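# Shelve the desk's cardboard box on the bookcase's lowest shelf

## Task

Move the cardboard box from the desk onto the lowest shelf of the bookcase so that it sits level and lies entirely within the rear half of that shelf; both blue foam blocks must also be on that shelf when you finish. The robot must not tip over or be left leaning, or the task fails, and nothing may count as placed if it stays put only because the robot is holding or propping it.

## Robot and tools

Robot: TidyBot++, a wheeled base 0.54 m long, 0.50 m wide and 0.38 m tall on four driven casters, carrying one seven-joint arm with a two-finger gripper. The shoulder sits 0.12 m ahead of the base centre at 0.68 m height. Cameras: base_camera (on the base, facing forward) and wrist_camera (looks along the hand). Segment lengths: upper arm 0.42 m, forearm 0.31 m, hand 0.31 m to the hand point. The arm begins folded, hand down, reaching up to 0.08 m beyond the base front with the elbow up to 1.15 m high. A downward-pointing hand can reach about 0.94 m height at most, and only near the base.

Frames: the base frame has its origin on the floor below the base centre, x ahead, y to the left, z up. hand_pose is reported in it: the point between the finger pads, with its z axis running out along the fingers and y along the closing direction. The odometry frame is the base frame as it was when the scene began; heading is positive to the left, range -3.142 to 3.142.

execute_actions: argument actions is a list holding exactly one action object, or empty (then it only reports state and images). cameras optionally lists base_camera, wrist_camera or all; omitted or null means all, [] means none. An action may contain base, joints, and speeds.
- base takes a single relative command, an offset from where the base last measured itself: translate_m (metres, forward positive, -2 to 2), strafe_m (metres, left positive, -2 to 2) or rotate_rad (radians, counter-clockwise from above positive, -6.3 to 6.3). It never turns while translating or strafing.
- joints takes absolute target angles, keyed by name, for any subset: joint_1_rad (unbounded; turns the whole arm about vertical, positive is clockwise from above, opposite to rotate_rad), joint_2_rad shoulder -2.249 to 2.249, joint_3_rad unbounded (upper-arm twist), joint_4_rad elbow -2.579 to 2.579, joint_5_rad unbounded (forearm twist), joint_6_rad wrist -2.099 to 2.099, joint_7_rad unbounded (hand twist; hand down, positive is counter-clockwise from above, 1.57 puts the fingers opening left-right), and gripper_pos from 0 (open, about 85 mm pad gap) to 1 (closed). Unbounded joints go the shorter way; for big turns send steps below half a revolution. Done tolerances are 0.039 rad for joints 1 to 4, 0.056 for 5 to 7, 0.03 for the gripper.
- speeds caps top speed for this action only: translate_m and strafe_m 0.05 to 0.5 m/s, rotate_rad 0.1 to 1.57 rad/s (the maxima are defaults). Base moves needing over 8.667 s are refused; no action exceeds 15 s. Arm joints reach about 1.39 rad/s (1.22 for joints 5 to 7).
Unknown keys or out-of-range numbers cause refusal with no motion. Anything left out of an action may still be driving toward its previous target.

Arm geometry with joint_1_rad 0, joint_3_rad 3.14, joint_5_rad 0 (near the start posture): the arm stays in the vertical plane along base x. Angles from vertical, forward positive: upper arm = joint_2_rad, forearm = joint_2_rad - joint_4_rad, hand = that minus joint_6_rad. Reach ahead of the shoulder is the sum of length times sine; height above it is the sum of length times cosine.

wait: seconds from 0 to 10; commands nothing and returns the same report. zoom_image: camera plus region [x0, y0, x1, y1] in pixels of that camera's most recent full image, top-left origin, at most 504 by 504. read_manual: licence texts only, no motion. finished_scene: pass the current scene number; it ends the scene irreversibly once the robot has held the last command, and reports success. A reply without any tool call ends everything.

Results: base_status and joint_status give how each commanded motion ended. done for the base only means the wheels turned as told, slip included. off_target means it stopped short and may still be pushing. contact_stop or time_out means the old target was dropped and it now holds. joint command not followed, with a cause line, means the self-collision check held back the arm targets (the gripper still obeys); held-back joints read not_followed and may be retried with later actions. on_its_own lists uncommanded motion. base_odometry counts wheel rotation, so slip looks like travel and drift builds to a few centimetres. base_tilt gives lean in degrees, forward and right positive. motor_effort is percent of maximum, peak in brackets; readings carry offsets and noise. Motor temperatures list one value per arm joint; MOTOR HOT appears from 60 °C and an OVER-TEMPERATURE FAULT at 75 °C, where the arm sinks and affected keys read limit_stop_at_motor_heat (resend them). ARM HIT means a hard hit on the base or the arm itself. If a call reports a stop, later motion calls in the same reply are skipped.

Gripper: at 1 the fingers squeeze about 96 to 120 N each; done at 1 means an empty grasp, off_target means something is held. Closed fingertips reach about 20 mm beyond the hand point.

Accuracy: friction leaves joints slightly off while still reporting done, and resending the same value does nothing. To correct, send last command plus (wanted angle minus read angle). hand_pose may be 1 to 2 cm wrong; trust the images. A held load makes the arm sag; never command a joint to its read angle while carrying, or it sinks more.

Avoid: dropping, sliding or slamming objects, and hard shoves. A blocked base pushes hard until timeout and may still say done. Driving while the arm is caught on something about 0.8 m high or more can tip the robot; pulling sideways on a raised hand can lift wheels; back off or retract to level it. A torque sensor over its limit (104.5 N m joints 1 to 4, 51.3 N m joints 5 to 7; warnings at 56.7 and 29.4) freezes the arm and gripper for 10 s. No check stops the arm striking the base. While you think, the robot keeps holding its last command, and loose objects may occasionally be nudged.

Each tool is called by a JSON object that holds its "op" and its "data", one argument or row to a line.

## Session

{"op": "execute_actions", "data": {
  "actions": []
}}

Scene clock: 0.00 s.
Motor temperatures (°C, as the motors report them): [33 33 30 34 36 33 35]
base_odometry: x=+0.000 y=+0.000 heading=+0.000 (m, m, rad; odometry frame)
base_tilt: forward=+0.2 right=-0.1 (deg)
base_status: not commanded
joint_positions: joint_1_rad=+0.005 joint_2_rad=-0.395 joint_3_rad=+3.122 joint_4_rad=-2.518 joint_5_rad=-0.026 joint_6_rad=-0.880 joint_7_rad=+1.532 gripper_pos=+0.000
joint_status: not commanded
motor_effort: joint_1_rad=+1 joint_2_rad=-1 joint_3_rad=+1 joint_4_rad=+15 joint_5_rad=+0 joint_6_rad=-1 joint_7_rad=+0 (%)
hand_pose: x=+0.2675 y=+0.0088 z=+0.5969 quat_wxyz=(-0.008, +0.997, -0.020, +0.069) (m; base frame)
pictures: base_camera, wrist_camera
Images, in order (width x height): base_camera 644x364, wrist_camera 644x476.

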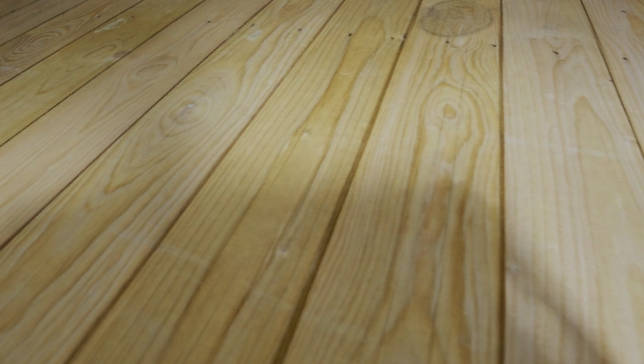

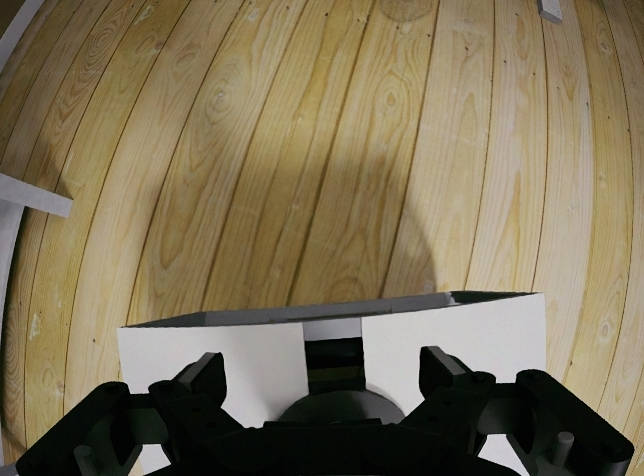

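{"op": "execute_actions", "data": {
  "actions": [
    {"joints":{"joint_2_rad":-0.8,"joint_4_rad":-1.9,"joint_6_rad":-0.9,"joint_7_rad":1.57}}
  ],
  "cameras": ["wrist_camera"]
}}

{"op": "execute_actions", "data": {
  "actions": [
    {"joints":{"joint_1_rad":-1.4}}
  ],
  "cameras": ["wrist_camera"]
}}

{"op": "execute_actions", "data": {
  "actions": [
    {"joints":{"joint_1_rad":-3.1}}
  ],
  "cameras": ["wrist_camera"]
}}

Scene clock: 2.43 s.
Motor temperatures (°C, as the motors report them): [33 33 30 34 36 33 35]
base_odometry: x=+0.000 y=+0.000 heading=+0.000 (m, m, rad; odometry frame)
base_tilt: forward=+0.2 right=-0.1 (deg)
base_status: not commanded
joint_positions: joint_1_rad=+0.005 joint_2_rad=-0.794 joint_3_rad=+3.122 joint_4_rad=-1.908 joint_5_rad=-0.026 joint_6_rad=-0.880 joint_7_rad=+1.550 gripper_pos=+0.000
joint_status: all done
motor_effort: joint_1_rad=+2(1) joint_2_rad=+5(6) joint_3_rad=+1(1) joint_4_rad=+20(20) joint_5_rad=+0(0) joint_6_rad=+6(6) joint_7_rad=+0(0) (%)
hand_pose: x=+0.3847 y=+0.0142 z=+0.9873 quat_wxyz=(-0.015, +0.840, -0.003, +0.542) (m; base frame)
pictures: wrist_camera
Images, in order (width x height): wrist_camera 644x476.

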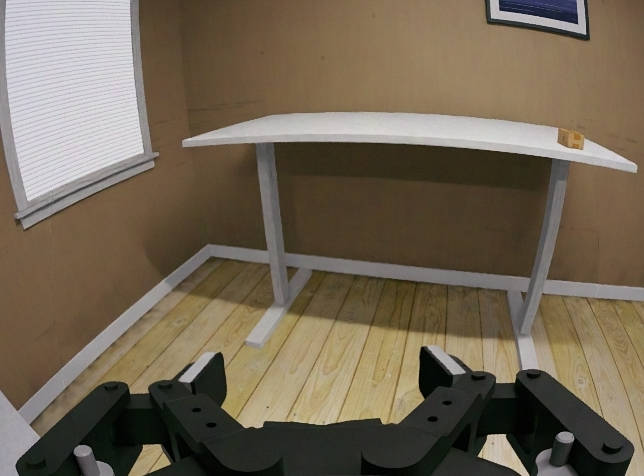

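Scene clock: 5.10 s.
Motor temperatures (°C, as the motors report them): [33 33 30 34 36 33 35]
base_odometry: x=+0.000 y=+0.000 heading=+0.000 (m, m, rad; odometry frame)
base_tilt: forward=+0.2 right=-0.1 (deg)
base_status: not commanded
joint_positions: joint_1_rad=-1.389 joint_2_rad=-0.794 joint_3_rad=+3.122 joint_4_rad=-1.908 joint_5_rad=-0.026 joint_6_rad=-0.880 joint_7_rad=+1.550 gripper_pos=+0.000
joint_status: all done
motor_effort: joint_1_rad=+2(2) joint_2_rad=+5(5) joint_3_rad=+1(2) joint_4_rad=+20(20) joint_5_rad=+0(0) joint_6_rad=+6(6) joint_7_rad=+0(0) (%)
hand_pose: x=+0.1519 y=+0.2641 z=+0.9873 quat_wxyz=(-0.360, +0.646, +0.537, +0.406) (m; base frame)
pictures: wrist_camera
Images, in order (width x height): wrist_camera 644x476.

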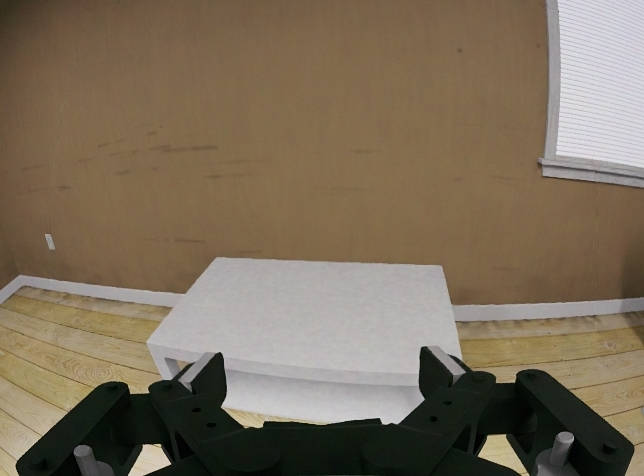

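Scene clock: 8.00 s.
Motor temperatures (°C, as the motors report them): [33 33 30 34 36 33 35]
base_odometry: x=+0.000 y=+0.000 heading=+0.000 (m, m, rad; odometry frame)
base_tilt: forward=+0.2 right=-0.1 (deg)
base_status: not commanded
joint_positions: joint_1_rad=-3.089 joint_2_rad=-0.794 joint_3_rad=+3.122 joint_4_rad=-1.908 joint_5_rad=-0.026 joint_6_rad=-0.880 joint_7_rad=+1.550 gripper_pos=+0.000
joint_status: all done
motor_effort: joint_1_rad=+2(3) joint_2_rad=+5(5) joint_3_rad=+2(2) joint_4_rad=+20(20) joint_5_rad=+0(0) joint_6_rad=+6(5) joint_7_rad=+0(0) (%)
hand_pose: x=-0.1471 y=-0.0014 z=+0.9873 quat_wxyz=(-0.543, +0.023, +0.840, -0.002) (m; base frame)
pictures: wrist_camera
Images, in order (width x height): wrist_camera 644x476.

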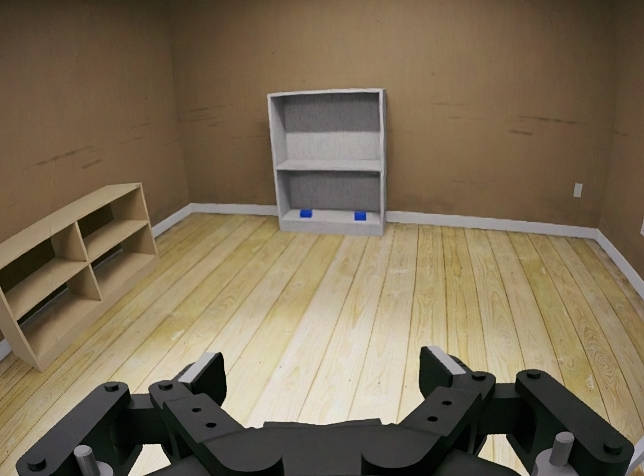

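{"op": "execute_actions", "data": {
  "actions": [
    {"base":{"rotate_rad":-0.27},"joints":{"joint_1_rad":-0.01,"joint_2_rad":-0.7,"joint_4_rad":-1.3,"joint_6_rad":-1.3,"joint_3_rad":3.16,"joint_5_rad":0.02}}
  ]
}}

{"op": "execute_actions", "data": {
  "actions": [
    {"base":{"strafe_m":-0.5}}
  ]
}}

Scene clock: 12.27 s.
Motor temperatures (°C, as the motors report them): [33 33 30 34 36 33 35]
base_odometry: x=+0.000 y=+0.000 heading=-0.270 (m, m, rad; odometry frame)
base_tilt: forward=+0.1 right=-0.1 (deg)
base_status: done
joint_positions: joint_1_rad=-0.022 joint_2_rad=-0.716 joint_3_rad=+3.142 joint_4_rad=-1.314 joint_5_rad=-0.026 joint_6_rad=-1.277 joint_7_rad=+1.550 gripper_pos=+0.000
joint_status: all done
motor_effort: joint_1_rad=+1(3) joint_2_rad=+8(8) joint_3_rad=+1(2) joint_4_rad=+15(20) joint_5_rad=+0(0) joint_6_rad=+7(8) joint_7_rad=-1(0) (%)
hand_pose: x=+0.3165 y=+0.0132 z=+1.1658 quat_wxyz=(-0.025, +0.806, +0.004, +0.591) (m; base frame)
pictures: base_camera, wrist_camera
Images, in order (width x height): base_camera 644x364, wrist_camera 644x476.

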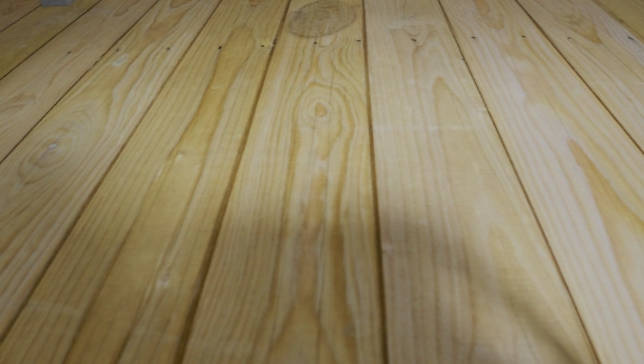

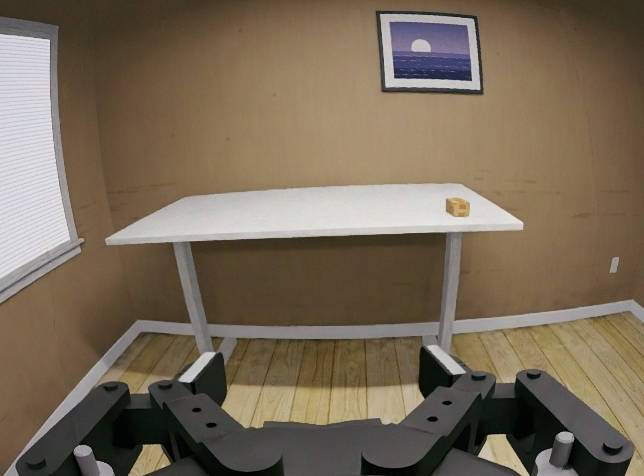

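Scene clock: 14.63 s.
Motor temperatures (°C, as the motors report them): [33 33 30 34 36 33 35]
base_odometry: x=-0.134 y=-0.482 heading=-0.270 (m, m, rad; odometry frame)
base_tilt: forward=+0.2 right=-0.1 (deg)
base_status: done
joint_positions: joint_1_rad=-0.021 joint_2_rad=-0.715 joint_3_rad=+3.152 joint_4_rad=-1.314 joint_5_rad=-0.024 joint_6_rad=-1.277 joint_7_rad=+1.550 gripper_pos=+0.000
joint_status: not commanded
motor_effort: joint_1_rad=+2(3) joint_2_rad=+8(9) joint_3_rad=+1(3) joint_4_rad=+14(15) joint_5_rad=+0(1) joint_6_rad=+6(6) joint_7_rad=+0(0) (%)
hand_pose: x=+0.3174 y=+0.0077 z=+1.1657 quat_wxyz=(-0.024, +0.806, -0.001, +0.591) (m; base frame)
pictures: base_camera, wrist_camera
Images, in order (width x height): base_camera 644x364, wrist_camera 644x476.

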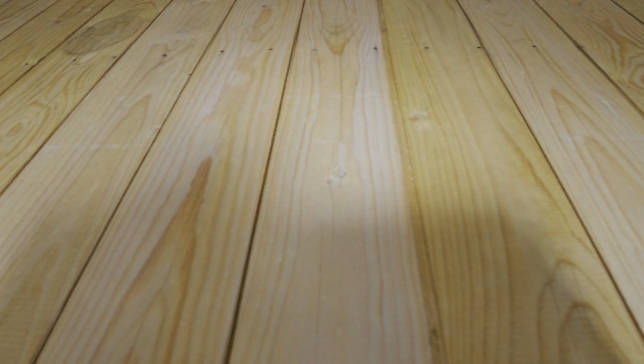

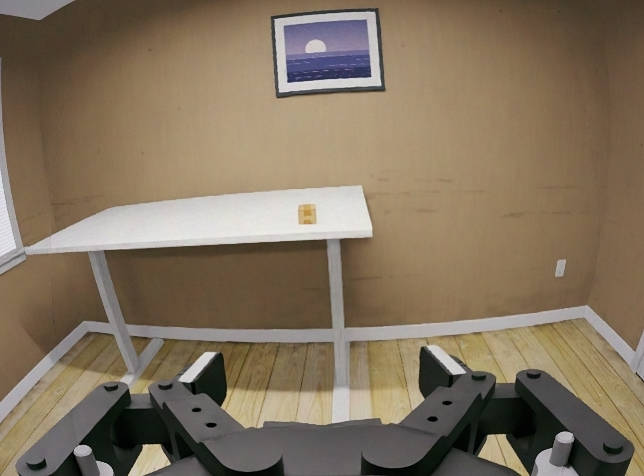

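{"op": "execute_actions", "data": {
  "actions": [
    {"base":{"translate_m":0.3},"joints":{"joint_1_rad":0.02,"joint_2_rad":-0.3,"joint_4_rad":-1.2,"joint_6_rad":-1.22,"joint_5_rad":0.045,"joint_7_rad":1.59,"joint_3_rad":3.13}}
  ]
}}

Scene clock: 17.33 s.
Motor temperatures (°C, as the motors report them): [33 33 30 34 36 33 35]
base_odometry: x=+0.156 y=-0.562 heading=-0.271 (m, m, rad; odometry frame)
base_tilt: forward=+0.2 right=-0.1 (deg)
base_status: done
joint_positions: joint_1_rad=+0.004 joint_2_rad=-0.290 joint_3_rad=+3.148 joint_4_rad=-1.214 joint_5_rad=-0.005 joint_6_rad=-1.241 joint_7_rad=+1.569 gripper_pos=+0.000
joint_status: all done
motor_effort: joint_1_rad=+2(3) joint_2_rad=-7(14) joint_3_rad=+1(2) joint_4_rad=+18(20) joint_5_rad=+0(1) joint_6_rad=+6(7) joint_7_rad=+0(0) (%)
hand_pose: x=+0.5074 y=-0.0020 z=+1.1004 quat_wxyz=(-0.001, +0.883, -0.005, +0.469) (m; base frame)
pictures: base_camera, wrist_camera
Images, in order (width x height): base_camera 644x364, wrist_camera 644x476.

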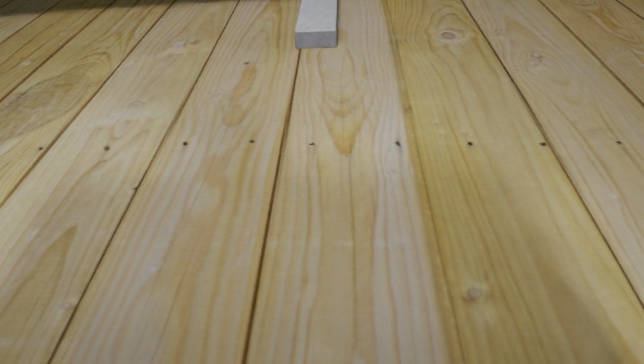

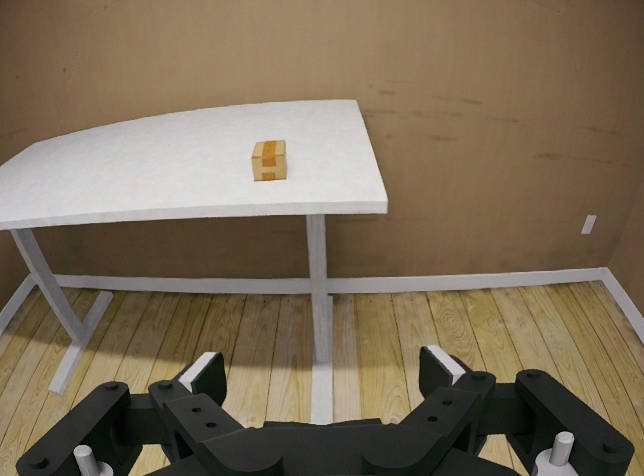

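{"op": "execute_actions", "data": {
  "actions": [
    {"base":{"strafe_m":0.1}}
  ],
  "cameras": ["wrist_camera"]
}}

{"op": "execute_actions", "data": {
  "actions": [
    {"base":{"translate_m":0.3}}
  ]
}}

Scene clock: 19.03 s.
Motor temperatures (°C, as the motors report them): [33 33 30 34 36 33 35]
base_odometry: x=+0.183 y=-0.466 heading=-0.271 (m, m, rad; odometry frame)
base_tilt: forward=+0.2 right=-0.1 (deg)
base_status: done
joint_positions: joint_1_rad=+0.008 joint_2_rad=-0.291 joint_3_rad=+3.138 joint_4_rad=-1.213 joint_5_rad=-0.001 joint_6_rad=-1.241 joint_7_rad=+1.570 gripper_pos=+0.000
joint_status: not commanded
motor_effort: joint_1_rad=+1(1) joint_2_rad=-8(8) joint_3_rad=+1(2) joint_4_rad=+18(18) joint_5_rad=+0(1) joint_6_rad=+6(5) joint_7_rad=+0(0) (%)
hand_pose: x=+0.5072 y=+0.0007 z=+1.1008 quat_wxyz=(+0.000, +0.883, -0.002, +0.470) (m; base frame)
pictures: wrist_camera
Images, in order (width x height): wrist_camera 644x476.

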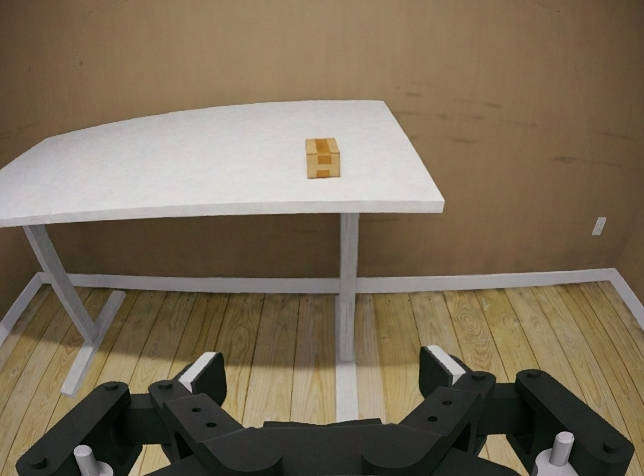

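Scene clock: 21.03 s.
Motor temperatures (°C, as the motors report them): [33 33 30 34 36 33 35]
base_odometry: x=+0.472 y=-0.546 heading=-0.270 (m, m, rad; odometry frame)
base_tilt: forward=+0.2 right=-0.1 (deg)
base_status: done
joint_positions: joint_1_rad=+0.008 joint_2_rad=-0.293 joint_3_rad=+3.138 joint_4_rad=-1.210 joint_5_rad=-0.001 joint_6_rad=-1.239 joint_7_rad=+1.570 gripper_pos=+0.000
joint_status: not commanded
motor_effort: joint_1_rad=+1(1) joint_2_rad=-7(11) joint_3_rad=+1(2) joint_4_rad=+18(19) joint_5_rad=+0(0) joint_6_rad=+6(6) joint_7_rad=+0(0) (%)
hand_pose: x=+0.5064 y=+0.0005 z=+1.1037 quat_wxyz=(+0.001, +0.881, -0.002, +0.473) (m; base frame)
pictures: base_camera, wrist_camera
Images, in order (width x height): base_camera 644x364, wrist_camera 644x476.

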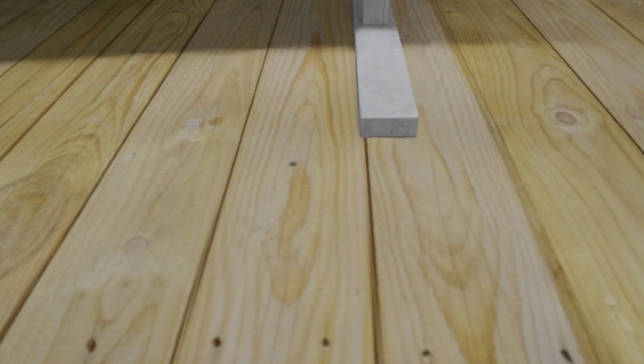

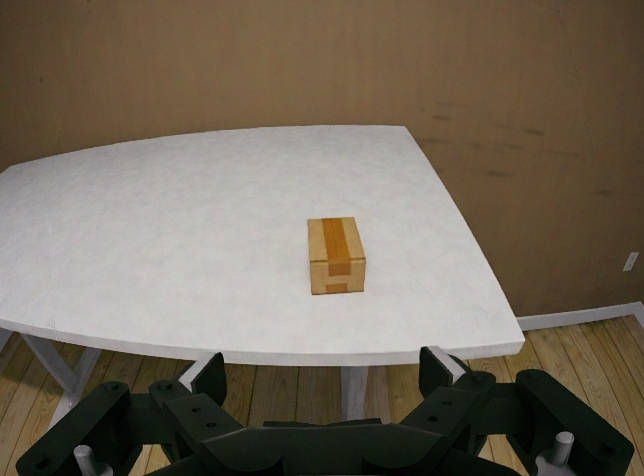

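{"op": "execute_actions", "data": {
  "actions": [
    {"base":{"strafe_m":-0.015},"joints":{"joint_2_rad":-0.1,"joint_4_rad":-1.34,"joint_6_rad":-0.88}}
  ],
  "cameras": ["wrist_camera"]
}}

Scene clock: 23.17 s.
Motor temperatures (°C, as the motors report them): [33 33 30 35 36 33 35]
base_odometry: x=+0.468 y=-0.560 heading=-0.270 (m, m, rad; odometry frame)
base_tilt: forward=+0.2 right=-0.1 (deg)
base_status: done
joint_positions: joint_1_rad=+0.010 joint_2_rad=-0.094 joint_3_rad=+3.137 joint_4_rad=-1.339 joint_5_rad=+0.000 joint_6_rad=-0.902 joint_7_rad=+1.570 gripper_pos=+0.000
joint_status: all done
motor_effort: joint_1_rad=+2(1) joint_2_rad=-16(20) joint_3_rad=+1(3) joint_4_rad=+20(22) joint_5_rad=+0(1) joint_6_rad=+5(6) joint_7_rad=-1(0) (%)
hand_pose: x=+0.6383 y=-0.0008 z=+1.0322 quat_wxyz=(+0.001, +0.879, -0.002, +0.478) (m; base frame)
pictures: wrist_camera
Images, in order (width x height): wrist_camera 644x476.

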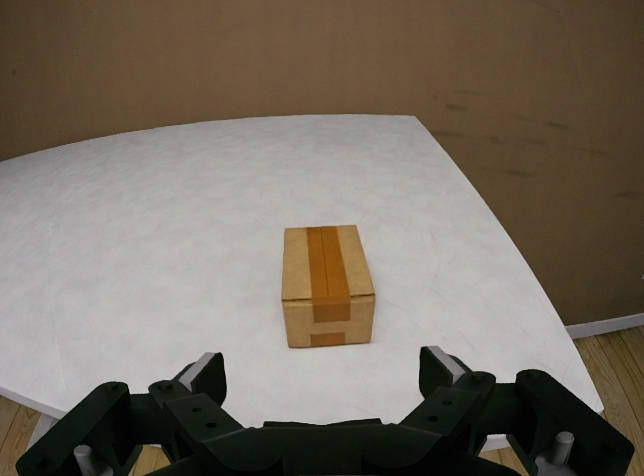

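{"op": "execute_actions", "data": {
  "actions": [
    {"base":{"translate_m":0.04},"joints":{"joint_4_rad":-1.43,"joint_6_rad":-0.79}}
  ],
  "cameras": ["wrist_camera"]
}}

{"op": "execute_actions", "data": {
  "actions": [
    {"base":{"translate_m":0.045},"speeds":{"translate_m":0.1}}
  ],
  "cameras": ["wrist_camera"]
}}

Scene clock: 24.73 s.
Motor temperatures (°C, as the motors report them): [33 33 30 35 36 33 35]
base_odometry: x=+0.507 y=-0.571 heading=-0.270 (m, m, rad; odometry frame)
base_tilt: forward=+0.2 right=-0.1 (deg)
base_status: done
joint_positions: joint_1_rad=+0.010 joint_2_rad=-0.093 joint_3_rad=+3.137 joint_4_rad=-1.423 joint_5_rad=+0.000 joint_6_rad=-0.811 joint_7_rad=+1.570 gripper_pos=+0.000
joint_status: all done
motor_effort: joint_1_rad=+2(3) joint_2_rad=-16(21) joint_3_rad=+1(2) joint_4_rad=+21(23) joint_5_rad=+0(1) joint_6_rad=+5(6) joint_7_rad=+0(0) (%)
hand_pose: x=+0.6471 y=-0.0010 z=+1.0077 quat_wxyz=(+0.001, +0.877, -0.003, +0.480) (m; base frame)
pictures: wrist_camera
Images, in order (width x height): wrist_camera 644x476.

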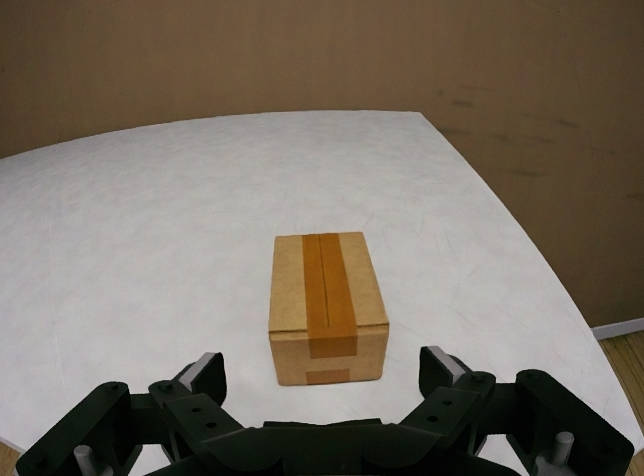

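Scene clock: 25.67 s.
Motor temperatures (°C, as the motors report them): [33 33 30 35 36 33 35]
base_odometry: x=+0.550 y=-0.584 heading=-0.271 (m, m, rad; odometry frame)
base_tilt: forward=+0.2 right=-0.1 (deg)
base_status: done
joint_positions: joint_1_rad=+0.010 joint_2_rad=-0.098 joint_3_rad=+3.137 joint_4_rad=-1.423 joint_5_rad=+0.000 joint_6_rad=-0.810 joint_7_rad=+1.570 gripper_pos=+0.000
joint_status: not commanded
motor_effort: joint_1_rad=+2(1) joint_2_rad=-16(20) joint_3_rad=+1(2) joint_4_rad=+21(22) joint_5_rad=+0(0) joint_6_rad=+6(5) joint_7_rad=+0(0) (%)
hand_pose: x=+0.6456 y=-0.0010 z=+1.0105 quat_wxyz=(+0.001, +0.876, -0.003, +0.482) (m; base frame)
pictures: wrist_camera
Images, in order (width x height): wrist_camera 644x476.

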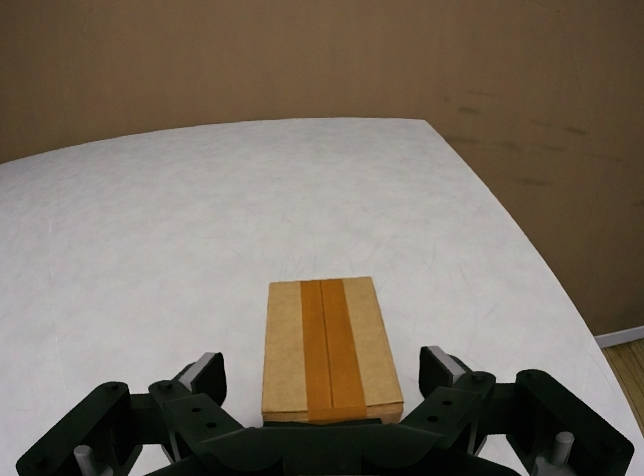

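{"op": "execute_actions", "data": {
  "actions": [
    {"base":{"translate_m":0.01},"joints":{"joint_4_rad":-1.52,"joint_6_rad":-0.71}}
  ],
  "cameras": ["wrist_camera"]
}}

Scene clock: 27.03 s.
Motor temperatures (°C, as the motors report them): [33 33 30 35 36 33 35]
base_odometry: x=+0.560 y=-0.586 heading=-0.271 (m, m, rad; odometry frame)
base_tilt: forward=+0.2 right=-0.1 (deg)
base_status: done
joint_positions: joint_1_rad=+0.010 joint_2_rad=-0.100 joint_3_rad=+3.137 joint_4_rad=-1.514 joint_5_rad=+0.000 joint_6_rad=-0.733 joint_7_rad=+1.570 gripper_pos=+0.000
joint_status: all done
motor_effort: joint_1_rad=+2(0) joint_2_rad=-16(18) joint_3_rad=+1(0) joint_4_rad=+21(23) joint_5_rad=+0(0) joint_6_rad=+5(6) joint_7_rad=+0(0) (%)
hand_pose: x=+0.6486 y=-0.0010 z=+0.9799 quat_wxyz=(+0.001, +0.879, -0.003, +0.477) (m; base frame)
pictures: wrist_camera
Images, in order (width x height): wrist_camera 644x476.

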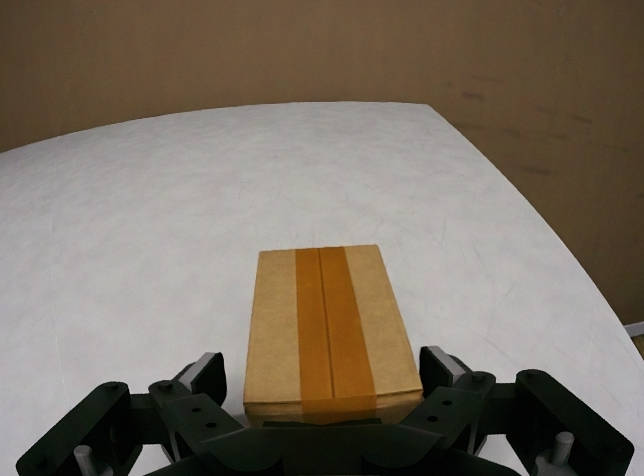

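{"op": "execute_actions", "data": {
  "actions": [
    {"base":{"translate_m":0.012},"joints":{"gripper_pos":1}}
  ],
  "cameras": ["wrist_camera"]
}}

{"op": "execute_actions", "data": {
  "actions": [
    {"joints":{"joint_4_rad":-1.3,"joint_6_rad":-0.95}}
  ],
  "cameras": ["wrist_camera"]
}}

Scene clock: 28.50 s.
Motor temperatures (°C, as the motors report them): [33 33 30 35 36 33 35]
base_odometry: x=+0.572 y=-0.590 heading=-0.271 (m, m, rad; odometry frame)
base_tilt: forward=+0.2 right=-0.1 (deg)
base_status: done
joint_positions: joint_1_rad=+0.010 joint_2_rad=-0.099 joint_3_rad=+3.137 joint_4_rad=-1.514 joint_5_rad=+0.000 joint_6_rad=-0.729 joint_7_rad=+1.570 gripper_pos=+0.347
joint_status: gripper_pos off_target (ended at +0.347, target +1.000)
motor_effort: joint_1_rad=+2(0) joint_2_rad=-15(20) joint_3_rad=+1(0) joint_4_rad=+20(22) joint_5_rad=+0(0) joint_6_rad=+5(7) joint_7_rad=+0(0) (%)
hand_pose: x=+0.6497 y=-0.0010 z=+0.9805 quat_wxyz=(+0.001, +0.878, -0.002, +0.478) (m; base frame)
pictures: wrist_camera
Images, in order (width x height): wrist_camera 644x476.

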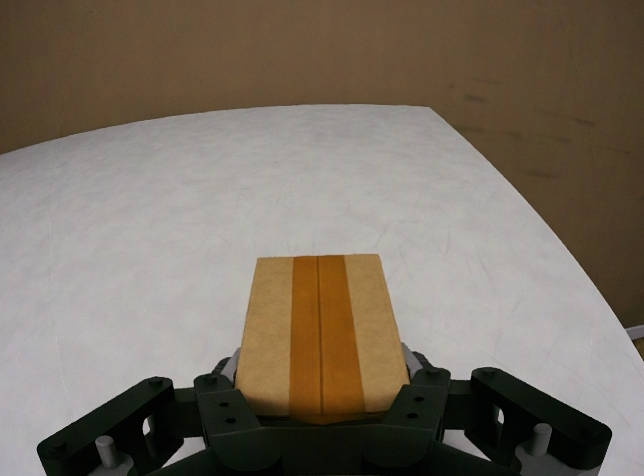

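Scene clock: 29.73 s.
Motor temperatures (°C, as the motors report them): [33 33 30 35 36 33 35]
base_odometry: x=+0.572 y=-0.590 heading=-0.271 (m, m, rad; odometry frame)
base_tilt: forward=+0.2 right=-0.1 (deg)
base_status: not commanded
joint_positions: joint_1_rad=+0.010 joint_2_rad=-0.096 joint_3_rad=+3.137 joint_4_rad=-1.314 joint_5_rad=+0.000 joint_6_rad=-0.932 joint_7_rad=+1.570 gripper_pos=+0.347
joint_status: all done
motor_effort: joint_1_rad=+1(2) joint_2_rad=-17(19) joint_3_rad=+1(1) joint_4_rad=+22(23) joint_5_rad=+1(0) joint_6_rad=+7(7) joint_7_rad=+0(0) (%)
hand_pose: x=+0.6340 y=-0.0009 z=+1.0390 quat_wxyz=(+0.001, +0.880, -0.002, +0.476) (m; base frame)
pictures: wrist_camera
Images, in order (width x height): wrist_camera 644x476.

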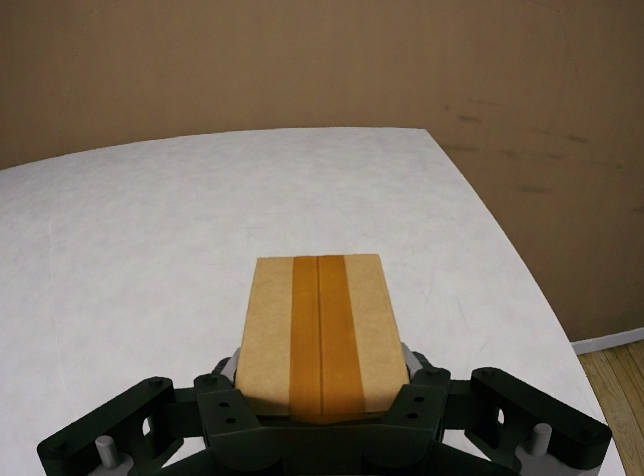

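{"op": "execute_actions", "data": {
  "actions": [
    {"base":{"translate_m":-1.6}}
  ],
  "cameras": []
}}

{"op": "execute_actions", "data": {
  "actions": [
    {"base":{"rotate_rad":3.1},"speeds":{"rotate_rad":1.2},"joints":{"joint_2_rad":-0.3,"joint_4_rad":-1.7,"joint_6_rad":-0.75}}
  ]
}}

{"op": "execute_actions", "data": {
  "actions": [
    {"base":{"strafe_m":0.4},"joints":{"joint_2_rad":1.5,"joint_4_rad":-1.2,"joint_6_rad":0.75}}
  ]
}}

Scene clock: 34.83 s.
Motor temperatures (°C, as the motors report them): [33 33 30 35 36 33 35]
base_odometry: x=-0.970 y=-0.162 heading=-0.271 (m, m, rad; odometry frame)
base_tilt: forward=+0.2 right=-0.1 (deg)
base_status: done
joint_positions: joint_1_rad=+0.011 joint_2_rad=-0.096 joint_3_rad=+3.136 joint_4_rad=-1.313 joint_5_rad=+0.001 joint_6_rad=-0.937 joint_7_rad=+1.570 gripper_pos=+0.347
joint_status: not commanded
motor_effort: joint_1_rad=+1(3) joint_2_rad=-17(20) joint_3_rad=+1(3) joint_4_rad=+22(23) joint_5_rad=+0(1) joint_6_rad=+7(6) joint_7_rad=+0(0) (%)
hand_pose: x=+0.6332 y=-0.0017 z=+1.0379 quat_wxyz=(+0.002, +0.881, -0.003, +0.474) (m; base frame)
pictures: none
No camera images: the call's "cameras" was empty. Leave "cameras" out to get every camera's image.

Scene clock: 38.47 s.
Motor temperatures (°C, as the motors report them): [33 33 30 35 36 33 35]
base_odometry: x=-0.970 y=-0.162 heading=+2.828 (m, m, rad; odometry frame)
base_tilt: forward=+0.2 right=-0.1 (deg)
base_status: done
joint_positions: joint_1_rad=+0.017 joint_2_rad=-0.281 joint_3_rad=+3.134 joint_4_rad=-1.694 joint_5_rad=+0.002 joint_6_rad=-0.776 joint_7_rad=+1.570 gripper_pos=+0.347
joint_status: all done
motor_effort: joint_1_rad=+1(1) joint_2_rad=-11(18) joint_3_rad=+1(2) joint_4_rad=+22(23) joint_5_rad=+0(1) joint_6_rad=+6(6) joint_7_rad=+0(0) (%)
hand_pose: x=+0.5665 y=-0.0028 z=+0.9548 quat_wxyz=(+0.004, +0.889, -0.004, +0.458) (m; base frame)
pictures: base_camera, wrist_camera
Images, in order (width x height): base_camera 644x364, wrist_camera 644x476.

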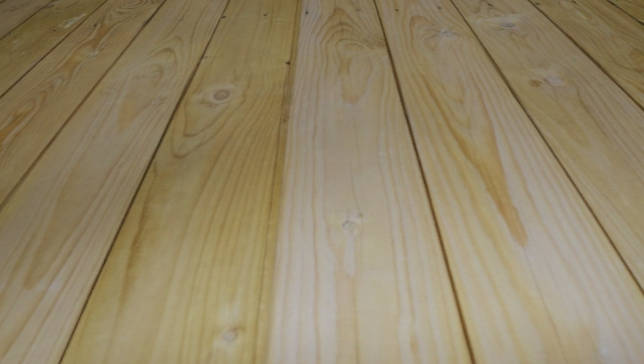

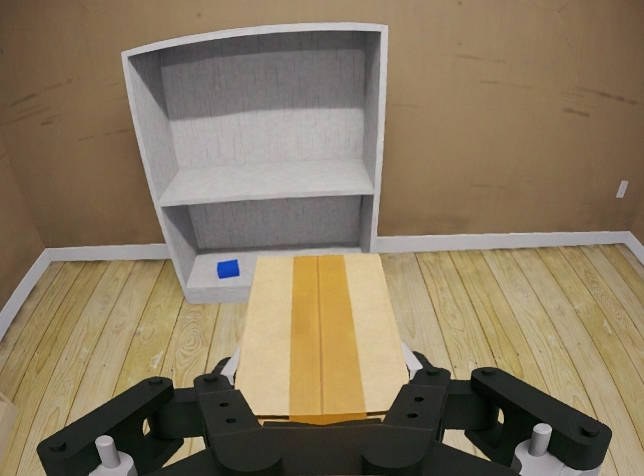

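Scene clock: 41.70 s.
Motor temperatures (°C, as the motors report them): [33 33 30 35 36 33 35]
base_odometry: x=-1.093 y=-0.542 heading=+2.829 (m, m, rad; odometry frame)
base_tilt: forward=+0.2 right=-0.1 (deg)
base_status: done
joint_positions: joint_1_rad=+0.016 joint_2_rad=+1.504 joint_3_rad=+3.131 joint_4_rad=-1.218 joint_5_rad=+0.002 joint_6_rad=+0.722 joint_7_rad=+1.570 gripper_pos=+0.347
joint_status: all done
motor_effort: joint_1_rad=+1(6) joint_2_rad=-46(51) joint_3_rad=+0(3) joint_4_rad=+12(23) joint_5_rad=+0(1) joint_6_rad=+7(7) joint_7_rad=+0(0) (%)
hand_pose: x=+0.9501 y=-0.0064 z=+0.2937 quat_wxyz=(-0.001, +0.841, -0.009, +0.540) (m; base frame)
pictures: base_camera, wrist_camera
Images, in order (width x height): base_camera 644x364, wrist_camera 644x476.

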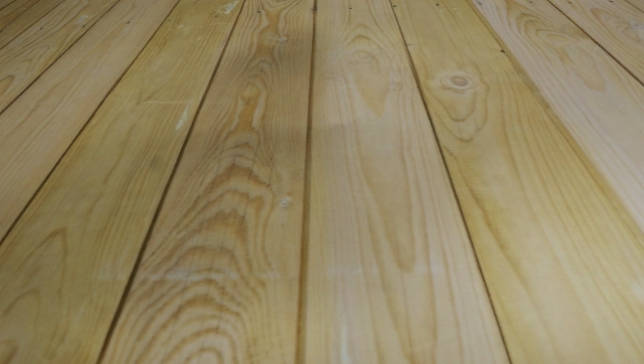

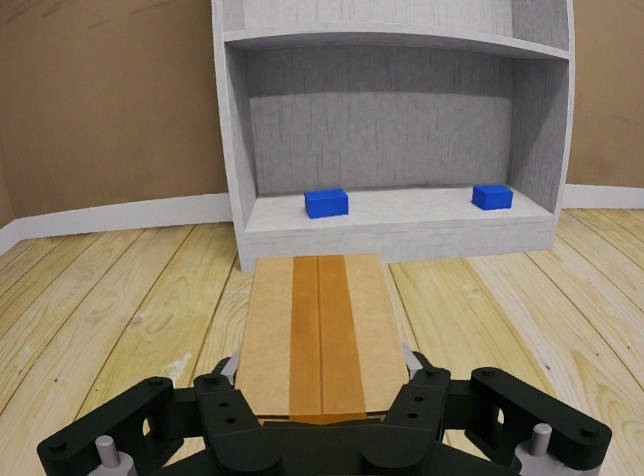

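{"op": "execute_actions", "data": {
  "actions": [
    {"base":{"strafe_m":-0.21},"joints":{"joint_2_rad":1.88,"joint_4_rad":-0.38,"joint_6_rad":0.12}}
  ],
  "cameras": ["wrist_camera"]
}}

{"op": "execute_actions", "data": {
  "actions": [
    {"base":{"translate_m":0.45}}
  ]
}}

Scene clock: 45.60 s.
Motor temperatures (°C, as the motors report them): [33 33 30 35 37 33 35]
base_odometry: x=-1.028 y=-0.343 heading=+2.830 (m, m, rad; odometry frame)
base_tilt: forward=+0.2 right=-0.1 (deg)
base_status: done
joint_positions: joint_1_rad=+0.024 joint_2_rad=+1.877 joint_3_rad=+3.131 joint_4_rad=-0.399 joint_5_rad=+0.002 joint_6_rad=+0.137 joint_7_rad=+1.570 gripper_pos=+0.347
joint_status: all done
motor_effort: joint_1_rad=+2(7) joint_2_rad=-50(51) joint_3_rad=+0(2) joint_4_rad=+18(18) joint_5_rad=+0(1) joint_6_rad=+6(7) joint_7_rad=+0(0) (%)
hand_pose: x=+1.0219 y=-0.0183 z=+0.1841 quat_wxyz=(+0.002, +0.877, -0.014, +0.481) (m; base frame)
pictures: wrist_camera
Images, in order (width x height): wrist_camera 644x476.

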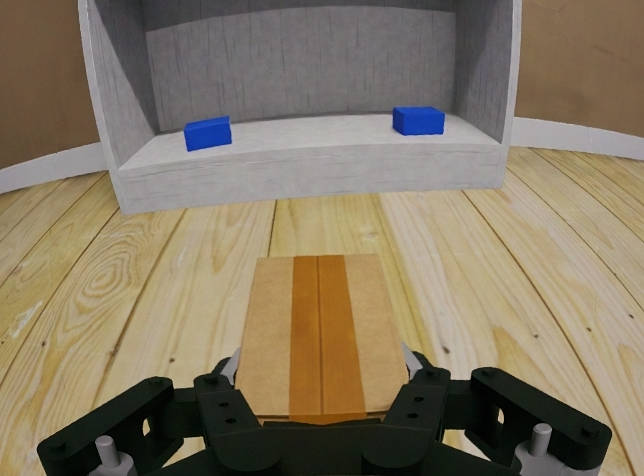

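Scene clock: 47.83 s.
Motor temperatures (°C, as the motors report them): [33 34 30 35 37 33 35]
base_odometry: x=-1.457 y=-0.204 heading=+2.829 (m, m, rad; odometry frame)
base_tilt: forward=+0.2 right=-0.1 (deg)
base_status: done
joint_positions: joint_1_rad=+0.024 joint_2_rad=+1.883 joint_3_rad=+3.131 joint_4_rad=-0.392 joint_5_rad=+0.002 joint_6_rad=+0.136 joint_7_rad=+1.570 gripper_pos=+0.347
joint_status: not commanded
motor_effort: joint_1_rad=+1(5) joint_2_rad=-49(51) joint_3_rad=+0(0) joint_4_rad=+18(19) joint_5_rad=+0(1) joint_6_rad=+7(7) joint_7_rad=+0(0) (%)
hand_pose: x=+1.0213 y=-0.0182 z=+0.1818 quat_wxyz=(+0.002, +0.877, -0.014, +0.480) (m; base frame)
pictures: base_camera, wrist_camera
Images, in order (width x height): base_camera 644x364, wrist_camera 644x476.

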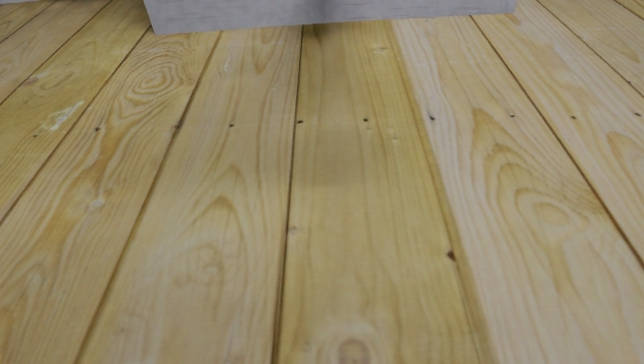

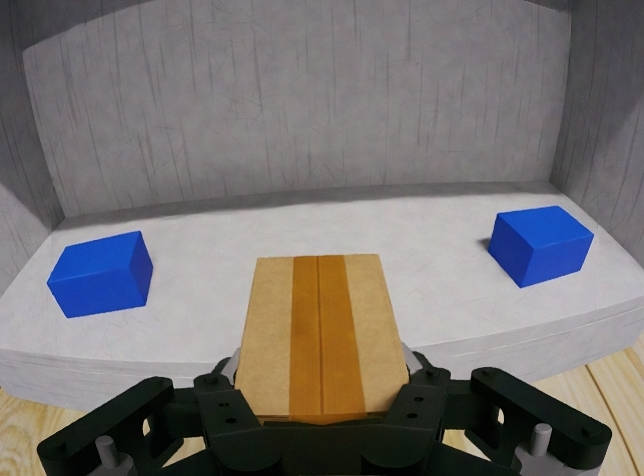

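{"op": "execute_actions", "data": {
  "actions": [
    {"base":{"translate_m":0.16},"speeds":{"translate_m":0.15},"joints":{"joint_2_rad":1.855}}
  ]
}}

Scene clock: 49.83 s.
Motor temperatures (°C, as the motors report them): [33 34 30 35 37 33 35]
base_odometry: x=-1.609 y=-0.154 heading=+2.829 (m, m, rad; odometry frame)
base_tilt: forward=+0.2 right=-0.1 (deg)
base_status: done
joint_positions: joint_1_rad=+0.024 joint_2_rad=+1.870 joint_3_rad=+3.131 joint_4_rad=-0.392 joint_5_rad=+0.002 joint_6_rad=+0.135 joint_7_rad=+1.570 gripper_pos=+0.347
joint_status: all done
motor_effort: joint_1_rad=+2(3) joint_2_rad=-50(52) joint_3_rad=+0(1) joint_4_rad=+19(20) joint_5_rad=+0(0) joint_6_rad=+7(6) joint_7_rad=+0(0) (%)
hand_pose: x=+1.0276 y=-0.0181 z=+0.1934 quat_wxyz=(+0.002, +0.874, -0.014, +0.486) (m; base frame)
pictures: base_camera, wrist_camera
Images, in order (width x height): base_camera 644x364, wrist_camera 644x476.

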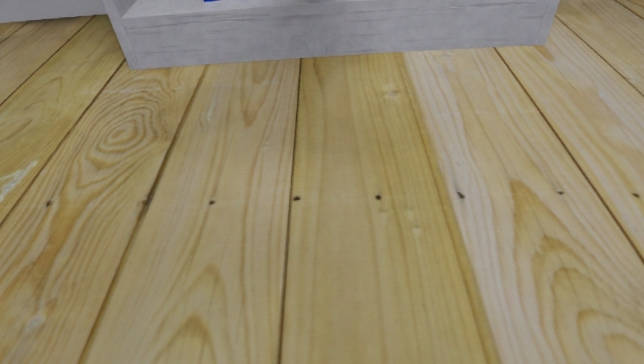

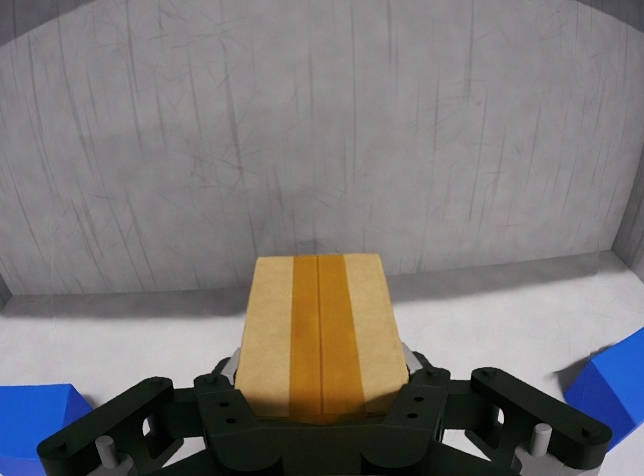

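{"op": "execute_actions", "data": {
  "actions": [
    {"base":{"translate_m":0.085},"speeds":{"translate_m":0.1},"joints":{"joint_2_rad":1.93,"joint_6_rad":0.2}}
  ]
}}

Scene clock: 51.40 s.
Motor temperatures (°C, as the motors report them): [33 34 30 35 37 33 35]
base_odometry: x=-1.690 y=-0.128 heading=+2.828 (m, m, rad; odometry frame)
base_tilt: forward=+0.2 right=-0.1 (deg)
base_status: done
joint_positions: joint_1_rad=+0.024 joint_2_rad=+1.937 joint_3_rad=+3.131 joint_4_rad=-0.390 joint_5_rad=+0.002 joint_6_rad=+0.174 joint_7_rad=+1.570 gripper_pos=+0.347
joint_status: all done
motor_effort: joint_1_rad=+2(3) joint_2_rad=-48(53) joint_3_rad=+0(1) joint_4_rad=+17(20) joint_5_rad=+0(0) joint_6_rad=+6(7) joint_7_rad=+0(0) (%)
hand_pose: x=+1.0009 y=-0.0174 z=+0.1451 quat_wxyz=(+0.002, +0.880, -0.014, +0.475) (m; base frame)
pictures: base_camera, wrist_camera
Images, in order (width x height): base_camera 644x364, wrist_camera 644x476.

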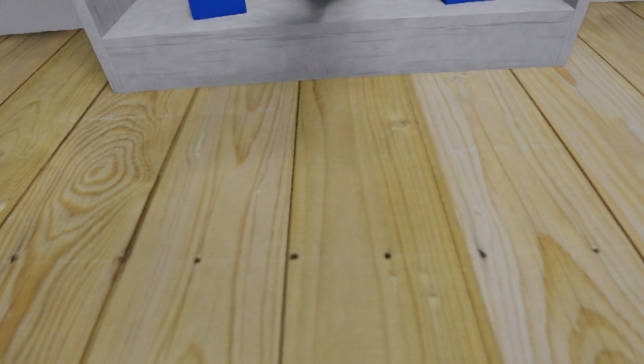

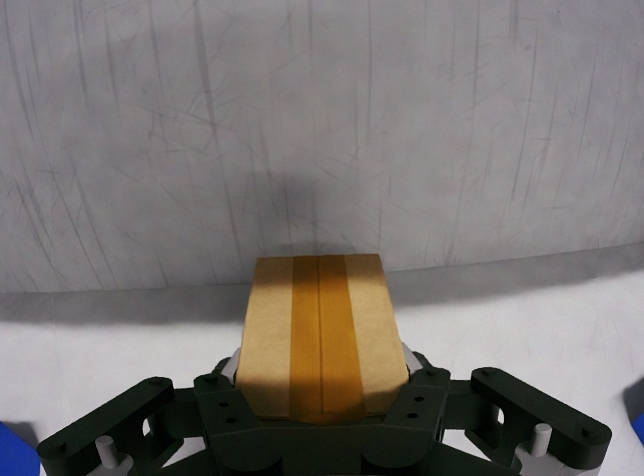

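{"op": "execute_actions", "data": {
  "actions": [
    {"base":{"translate_m":0.035},"speeds":{"translate_m":0.06},"joints":{"joint_2_rad":1.955,"joint_6_rad":0.235}}
  ]
}}

Scene clock: 52.63 s.
Motor temperatures (°C, as the motors report them): [33 34 30 35 37 33 35]
base_odometry: x=-1.723 y=-0.117 heading=+2.828 (m, m, rad; odometry frame)
base_tilt: forward=+0.2 right=-0.1 (deg)
base_status: done
joint_positions: joint_1_rad=+0.023 joint_2_rad=+1.955 joint_3_rad=+3.131 joint_4_rad=-0.389 joint_5_rad=+0.002 joint_6_rad=+0.209 joint_7_rad=+1.570 gripper_pos=+0.347
joint_status: all done
motor_effort: joint_1_rad=+2(2) joint_2_rad=-48(50) joint_3_rad=+0(1) joint_4_rad=+17(18) joint_5_rad=+0(0) joint_6_rad=+7(6) joint_7_rad=+0(0) (%)
hand_pose: x=+0.9966 y=-0.0172 z=+0.1376 quat_wxyz=(+0.002, +0.876, -0.014, +0.482) (m; base frame)
pictures: base_camera, wrist_camera
Images, in order (width x height): base_camera 644x364, wrist_camera 644x476.

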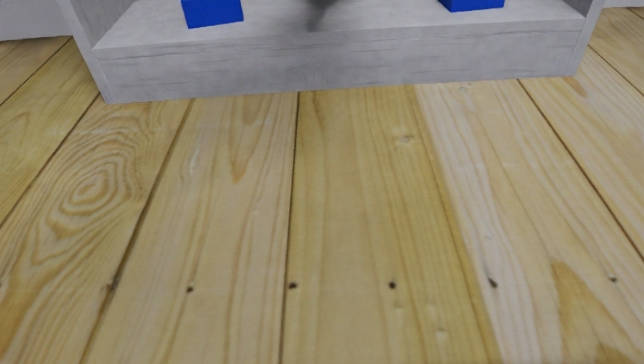

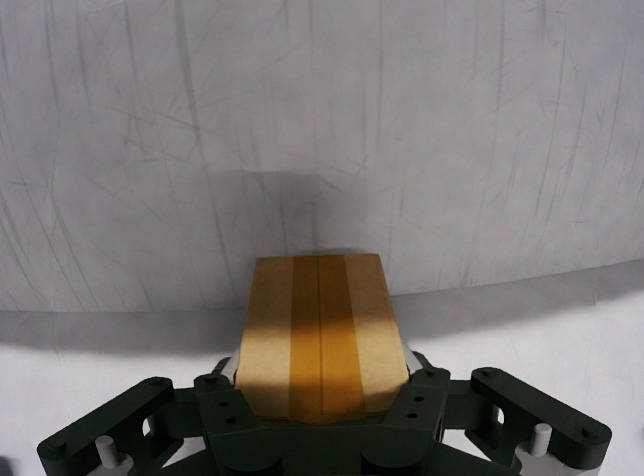

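{"op": "execute_actions", "data": {
  "actions": [
    {"base":{"translate_m":0.015},"speeds":{"translate_m":0.06},"joints":{"joint_2_rad":1.985}}
  ],
  "cameras": ["wrist_camera"]
}}

Scene clock: 53.53 s.
Motor temperatures (°C, as the motors report them): [33 34 30 35 37 33 35]
base_odometry: x=-1.738 y=-0.112 heading=+2.827 (m, m, rad; odometry frame)
base_tilt: forward=+0.2 right=-0.1 (deg)
base_status: done
joint_positions: joint_1_rad=+0.023 joint_2_rad=+1.963 joint_3_rad=+3.131 joint_4_rad=-0.384 joint_5_rad=+0.002 joint_6_rad=+0.217 joint_7_rad=+1.571 gripper_pos=+0.347
joint_status: all done
motor_effort: joint_1_rad=+1(2) joint_2_rad=-45(48) joint_3_rad=-1(1) joint_4_rad=+15(18) joint_5_rad=+0(0) joint_6_rad=+6(7) joint_7_rad=+0(1) (%)
hand_pose: x=+0.9957 y=-0.0172 z=+0.1355 quat_wxyz=(+0.003, +0.875, -0.014, +0.484) (m; base frame)
pictures: wrist_camera
Images, in order (width x height): wrist_camera 644x476.

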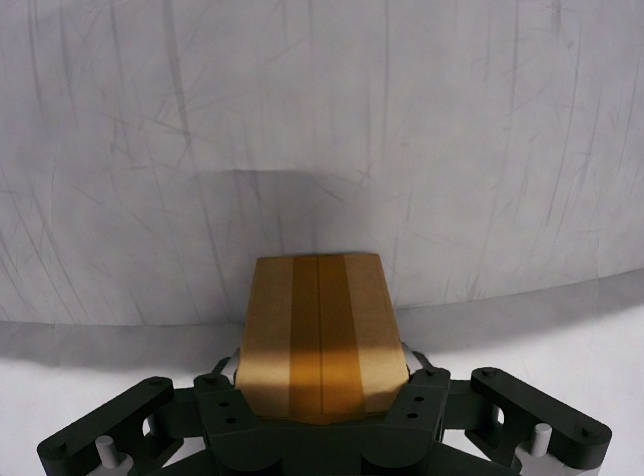

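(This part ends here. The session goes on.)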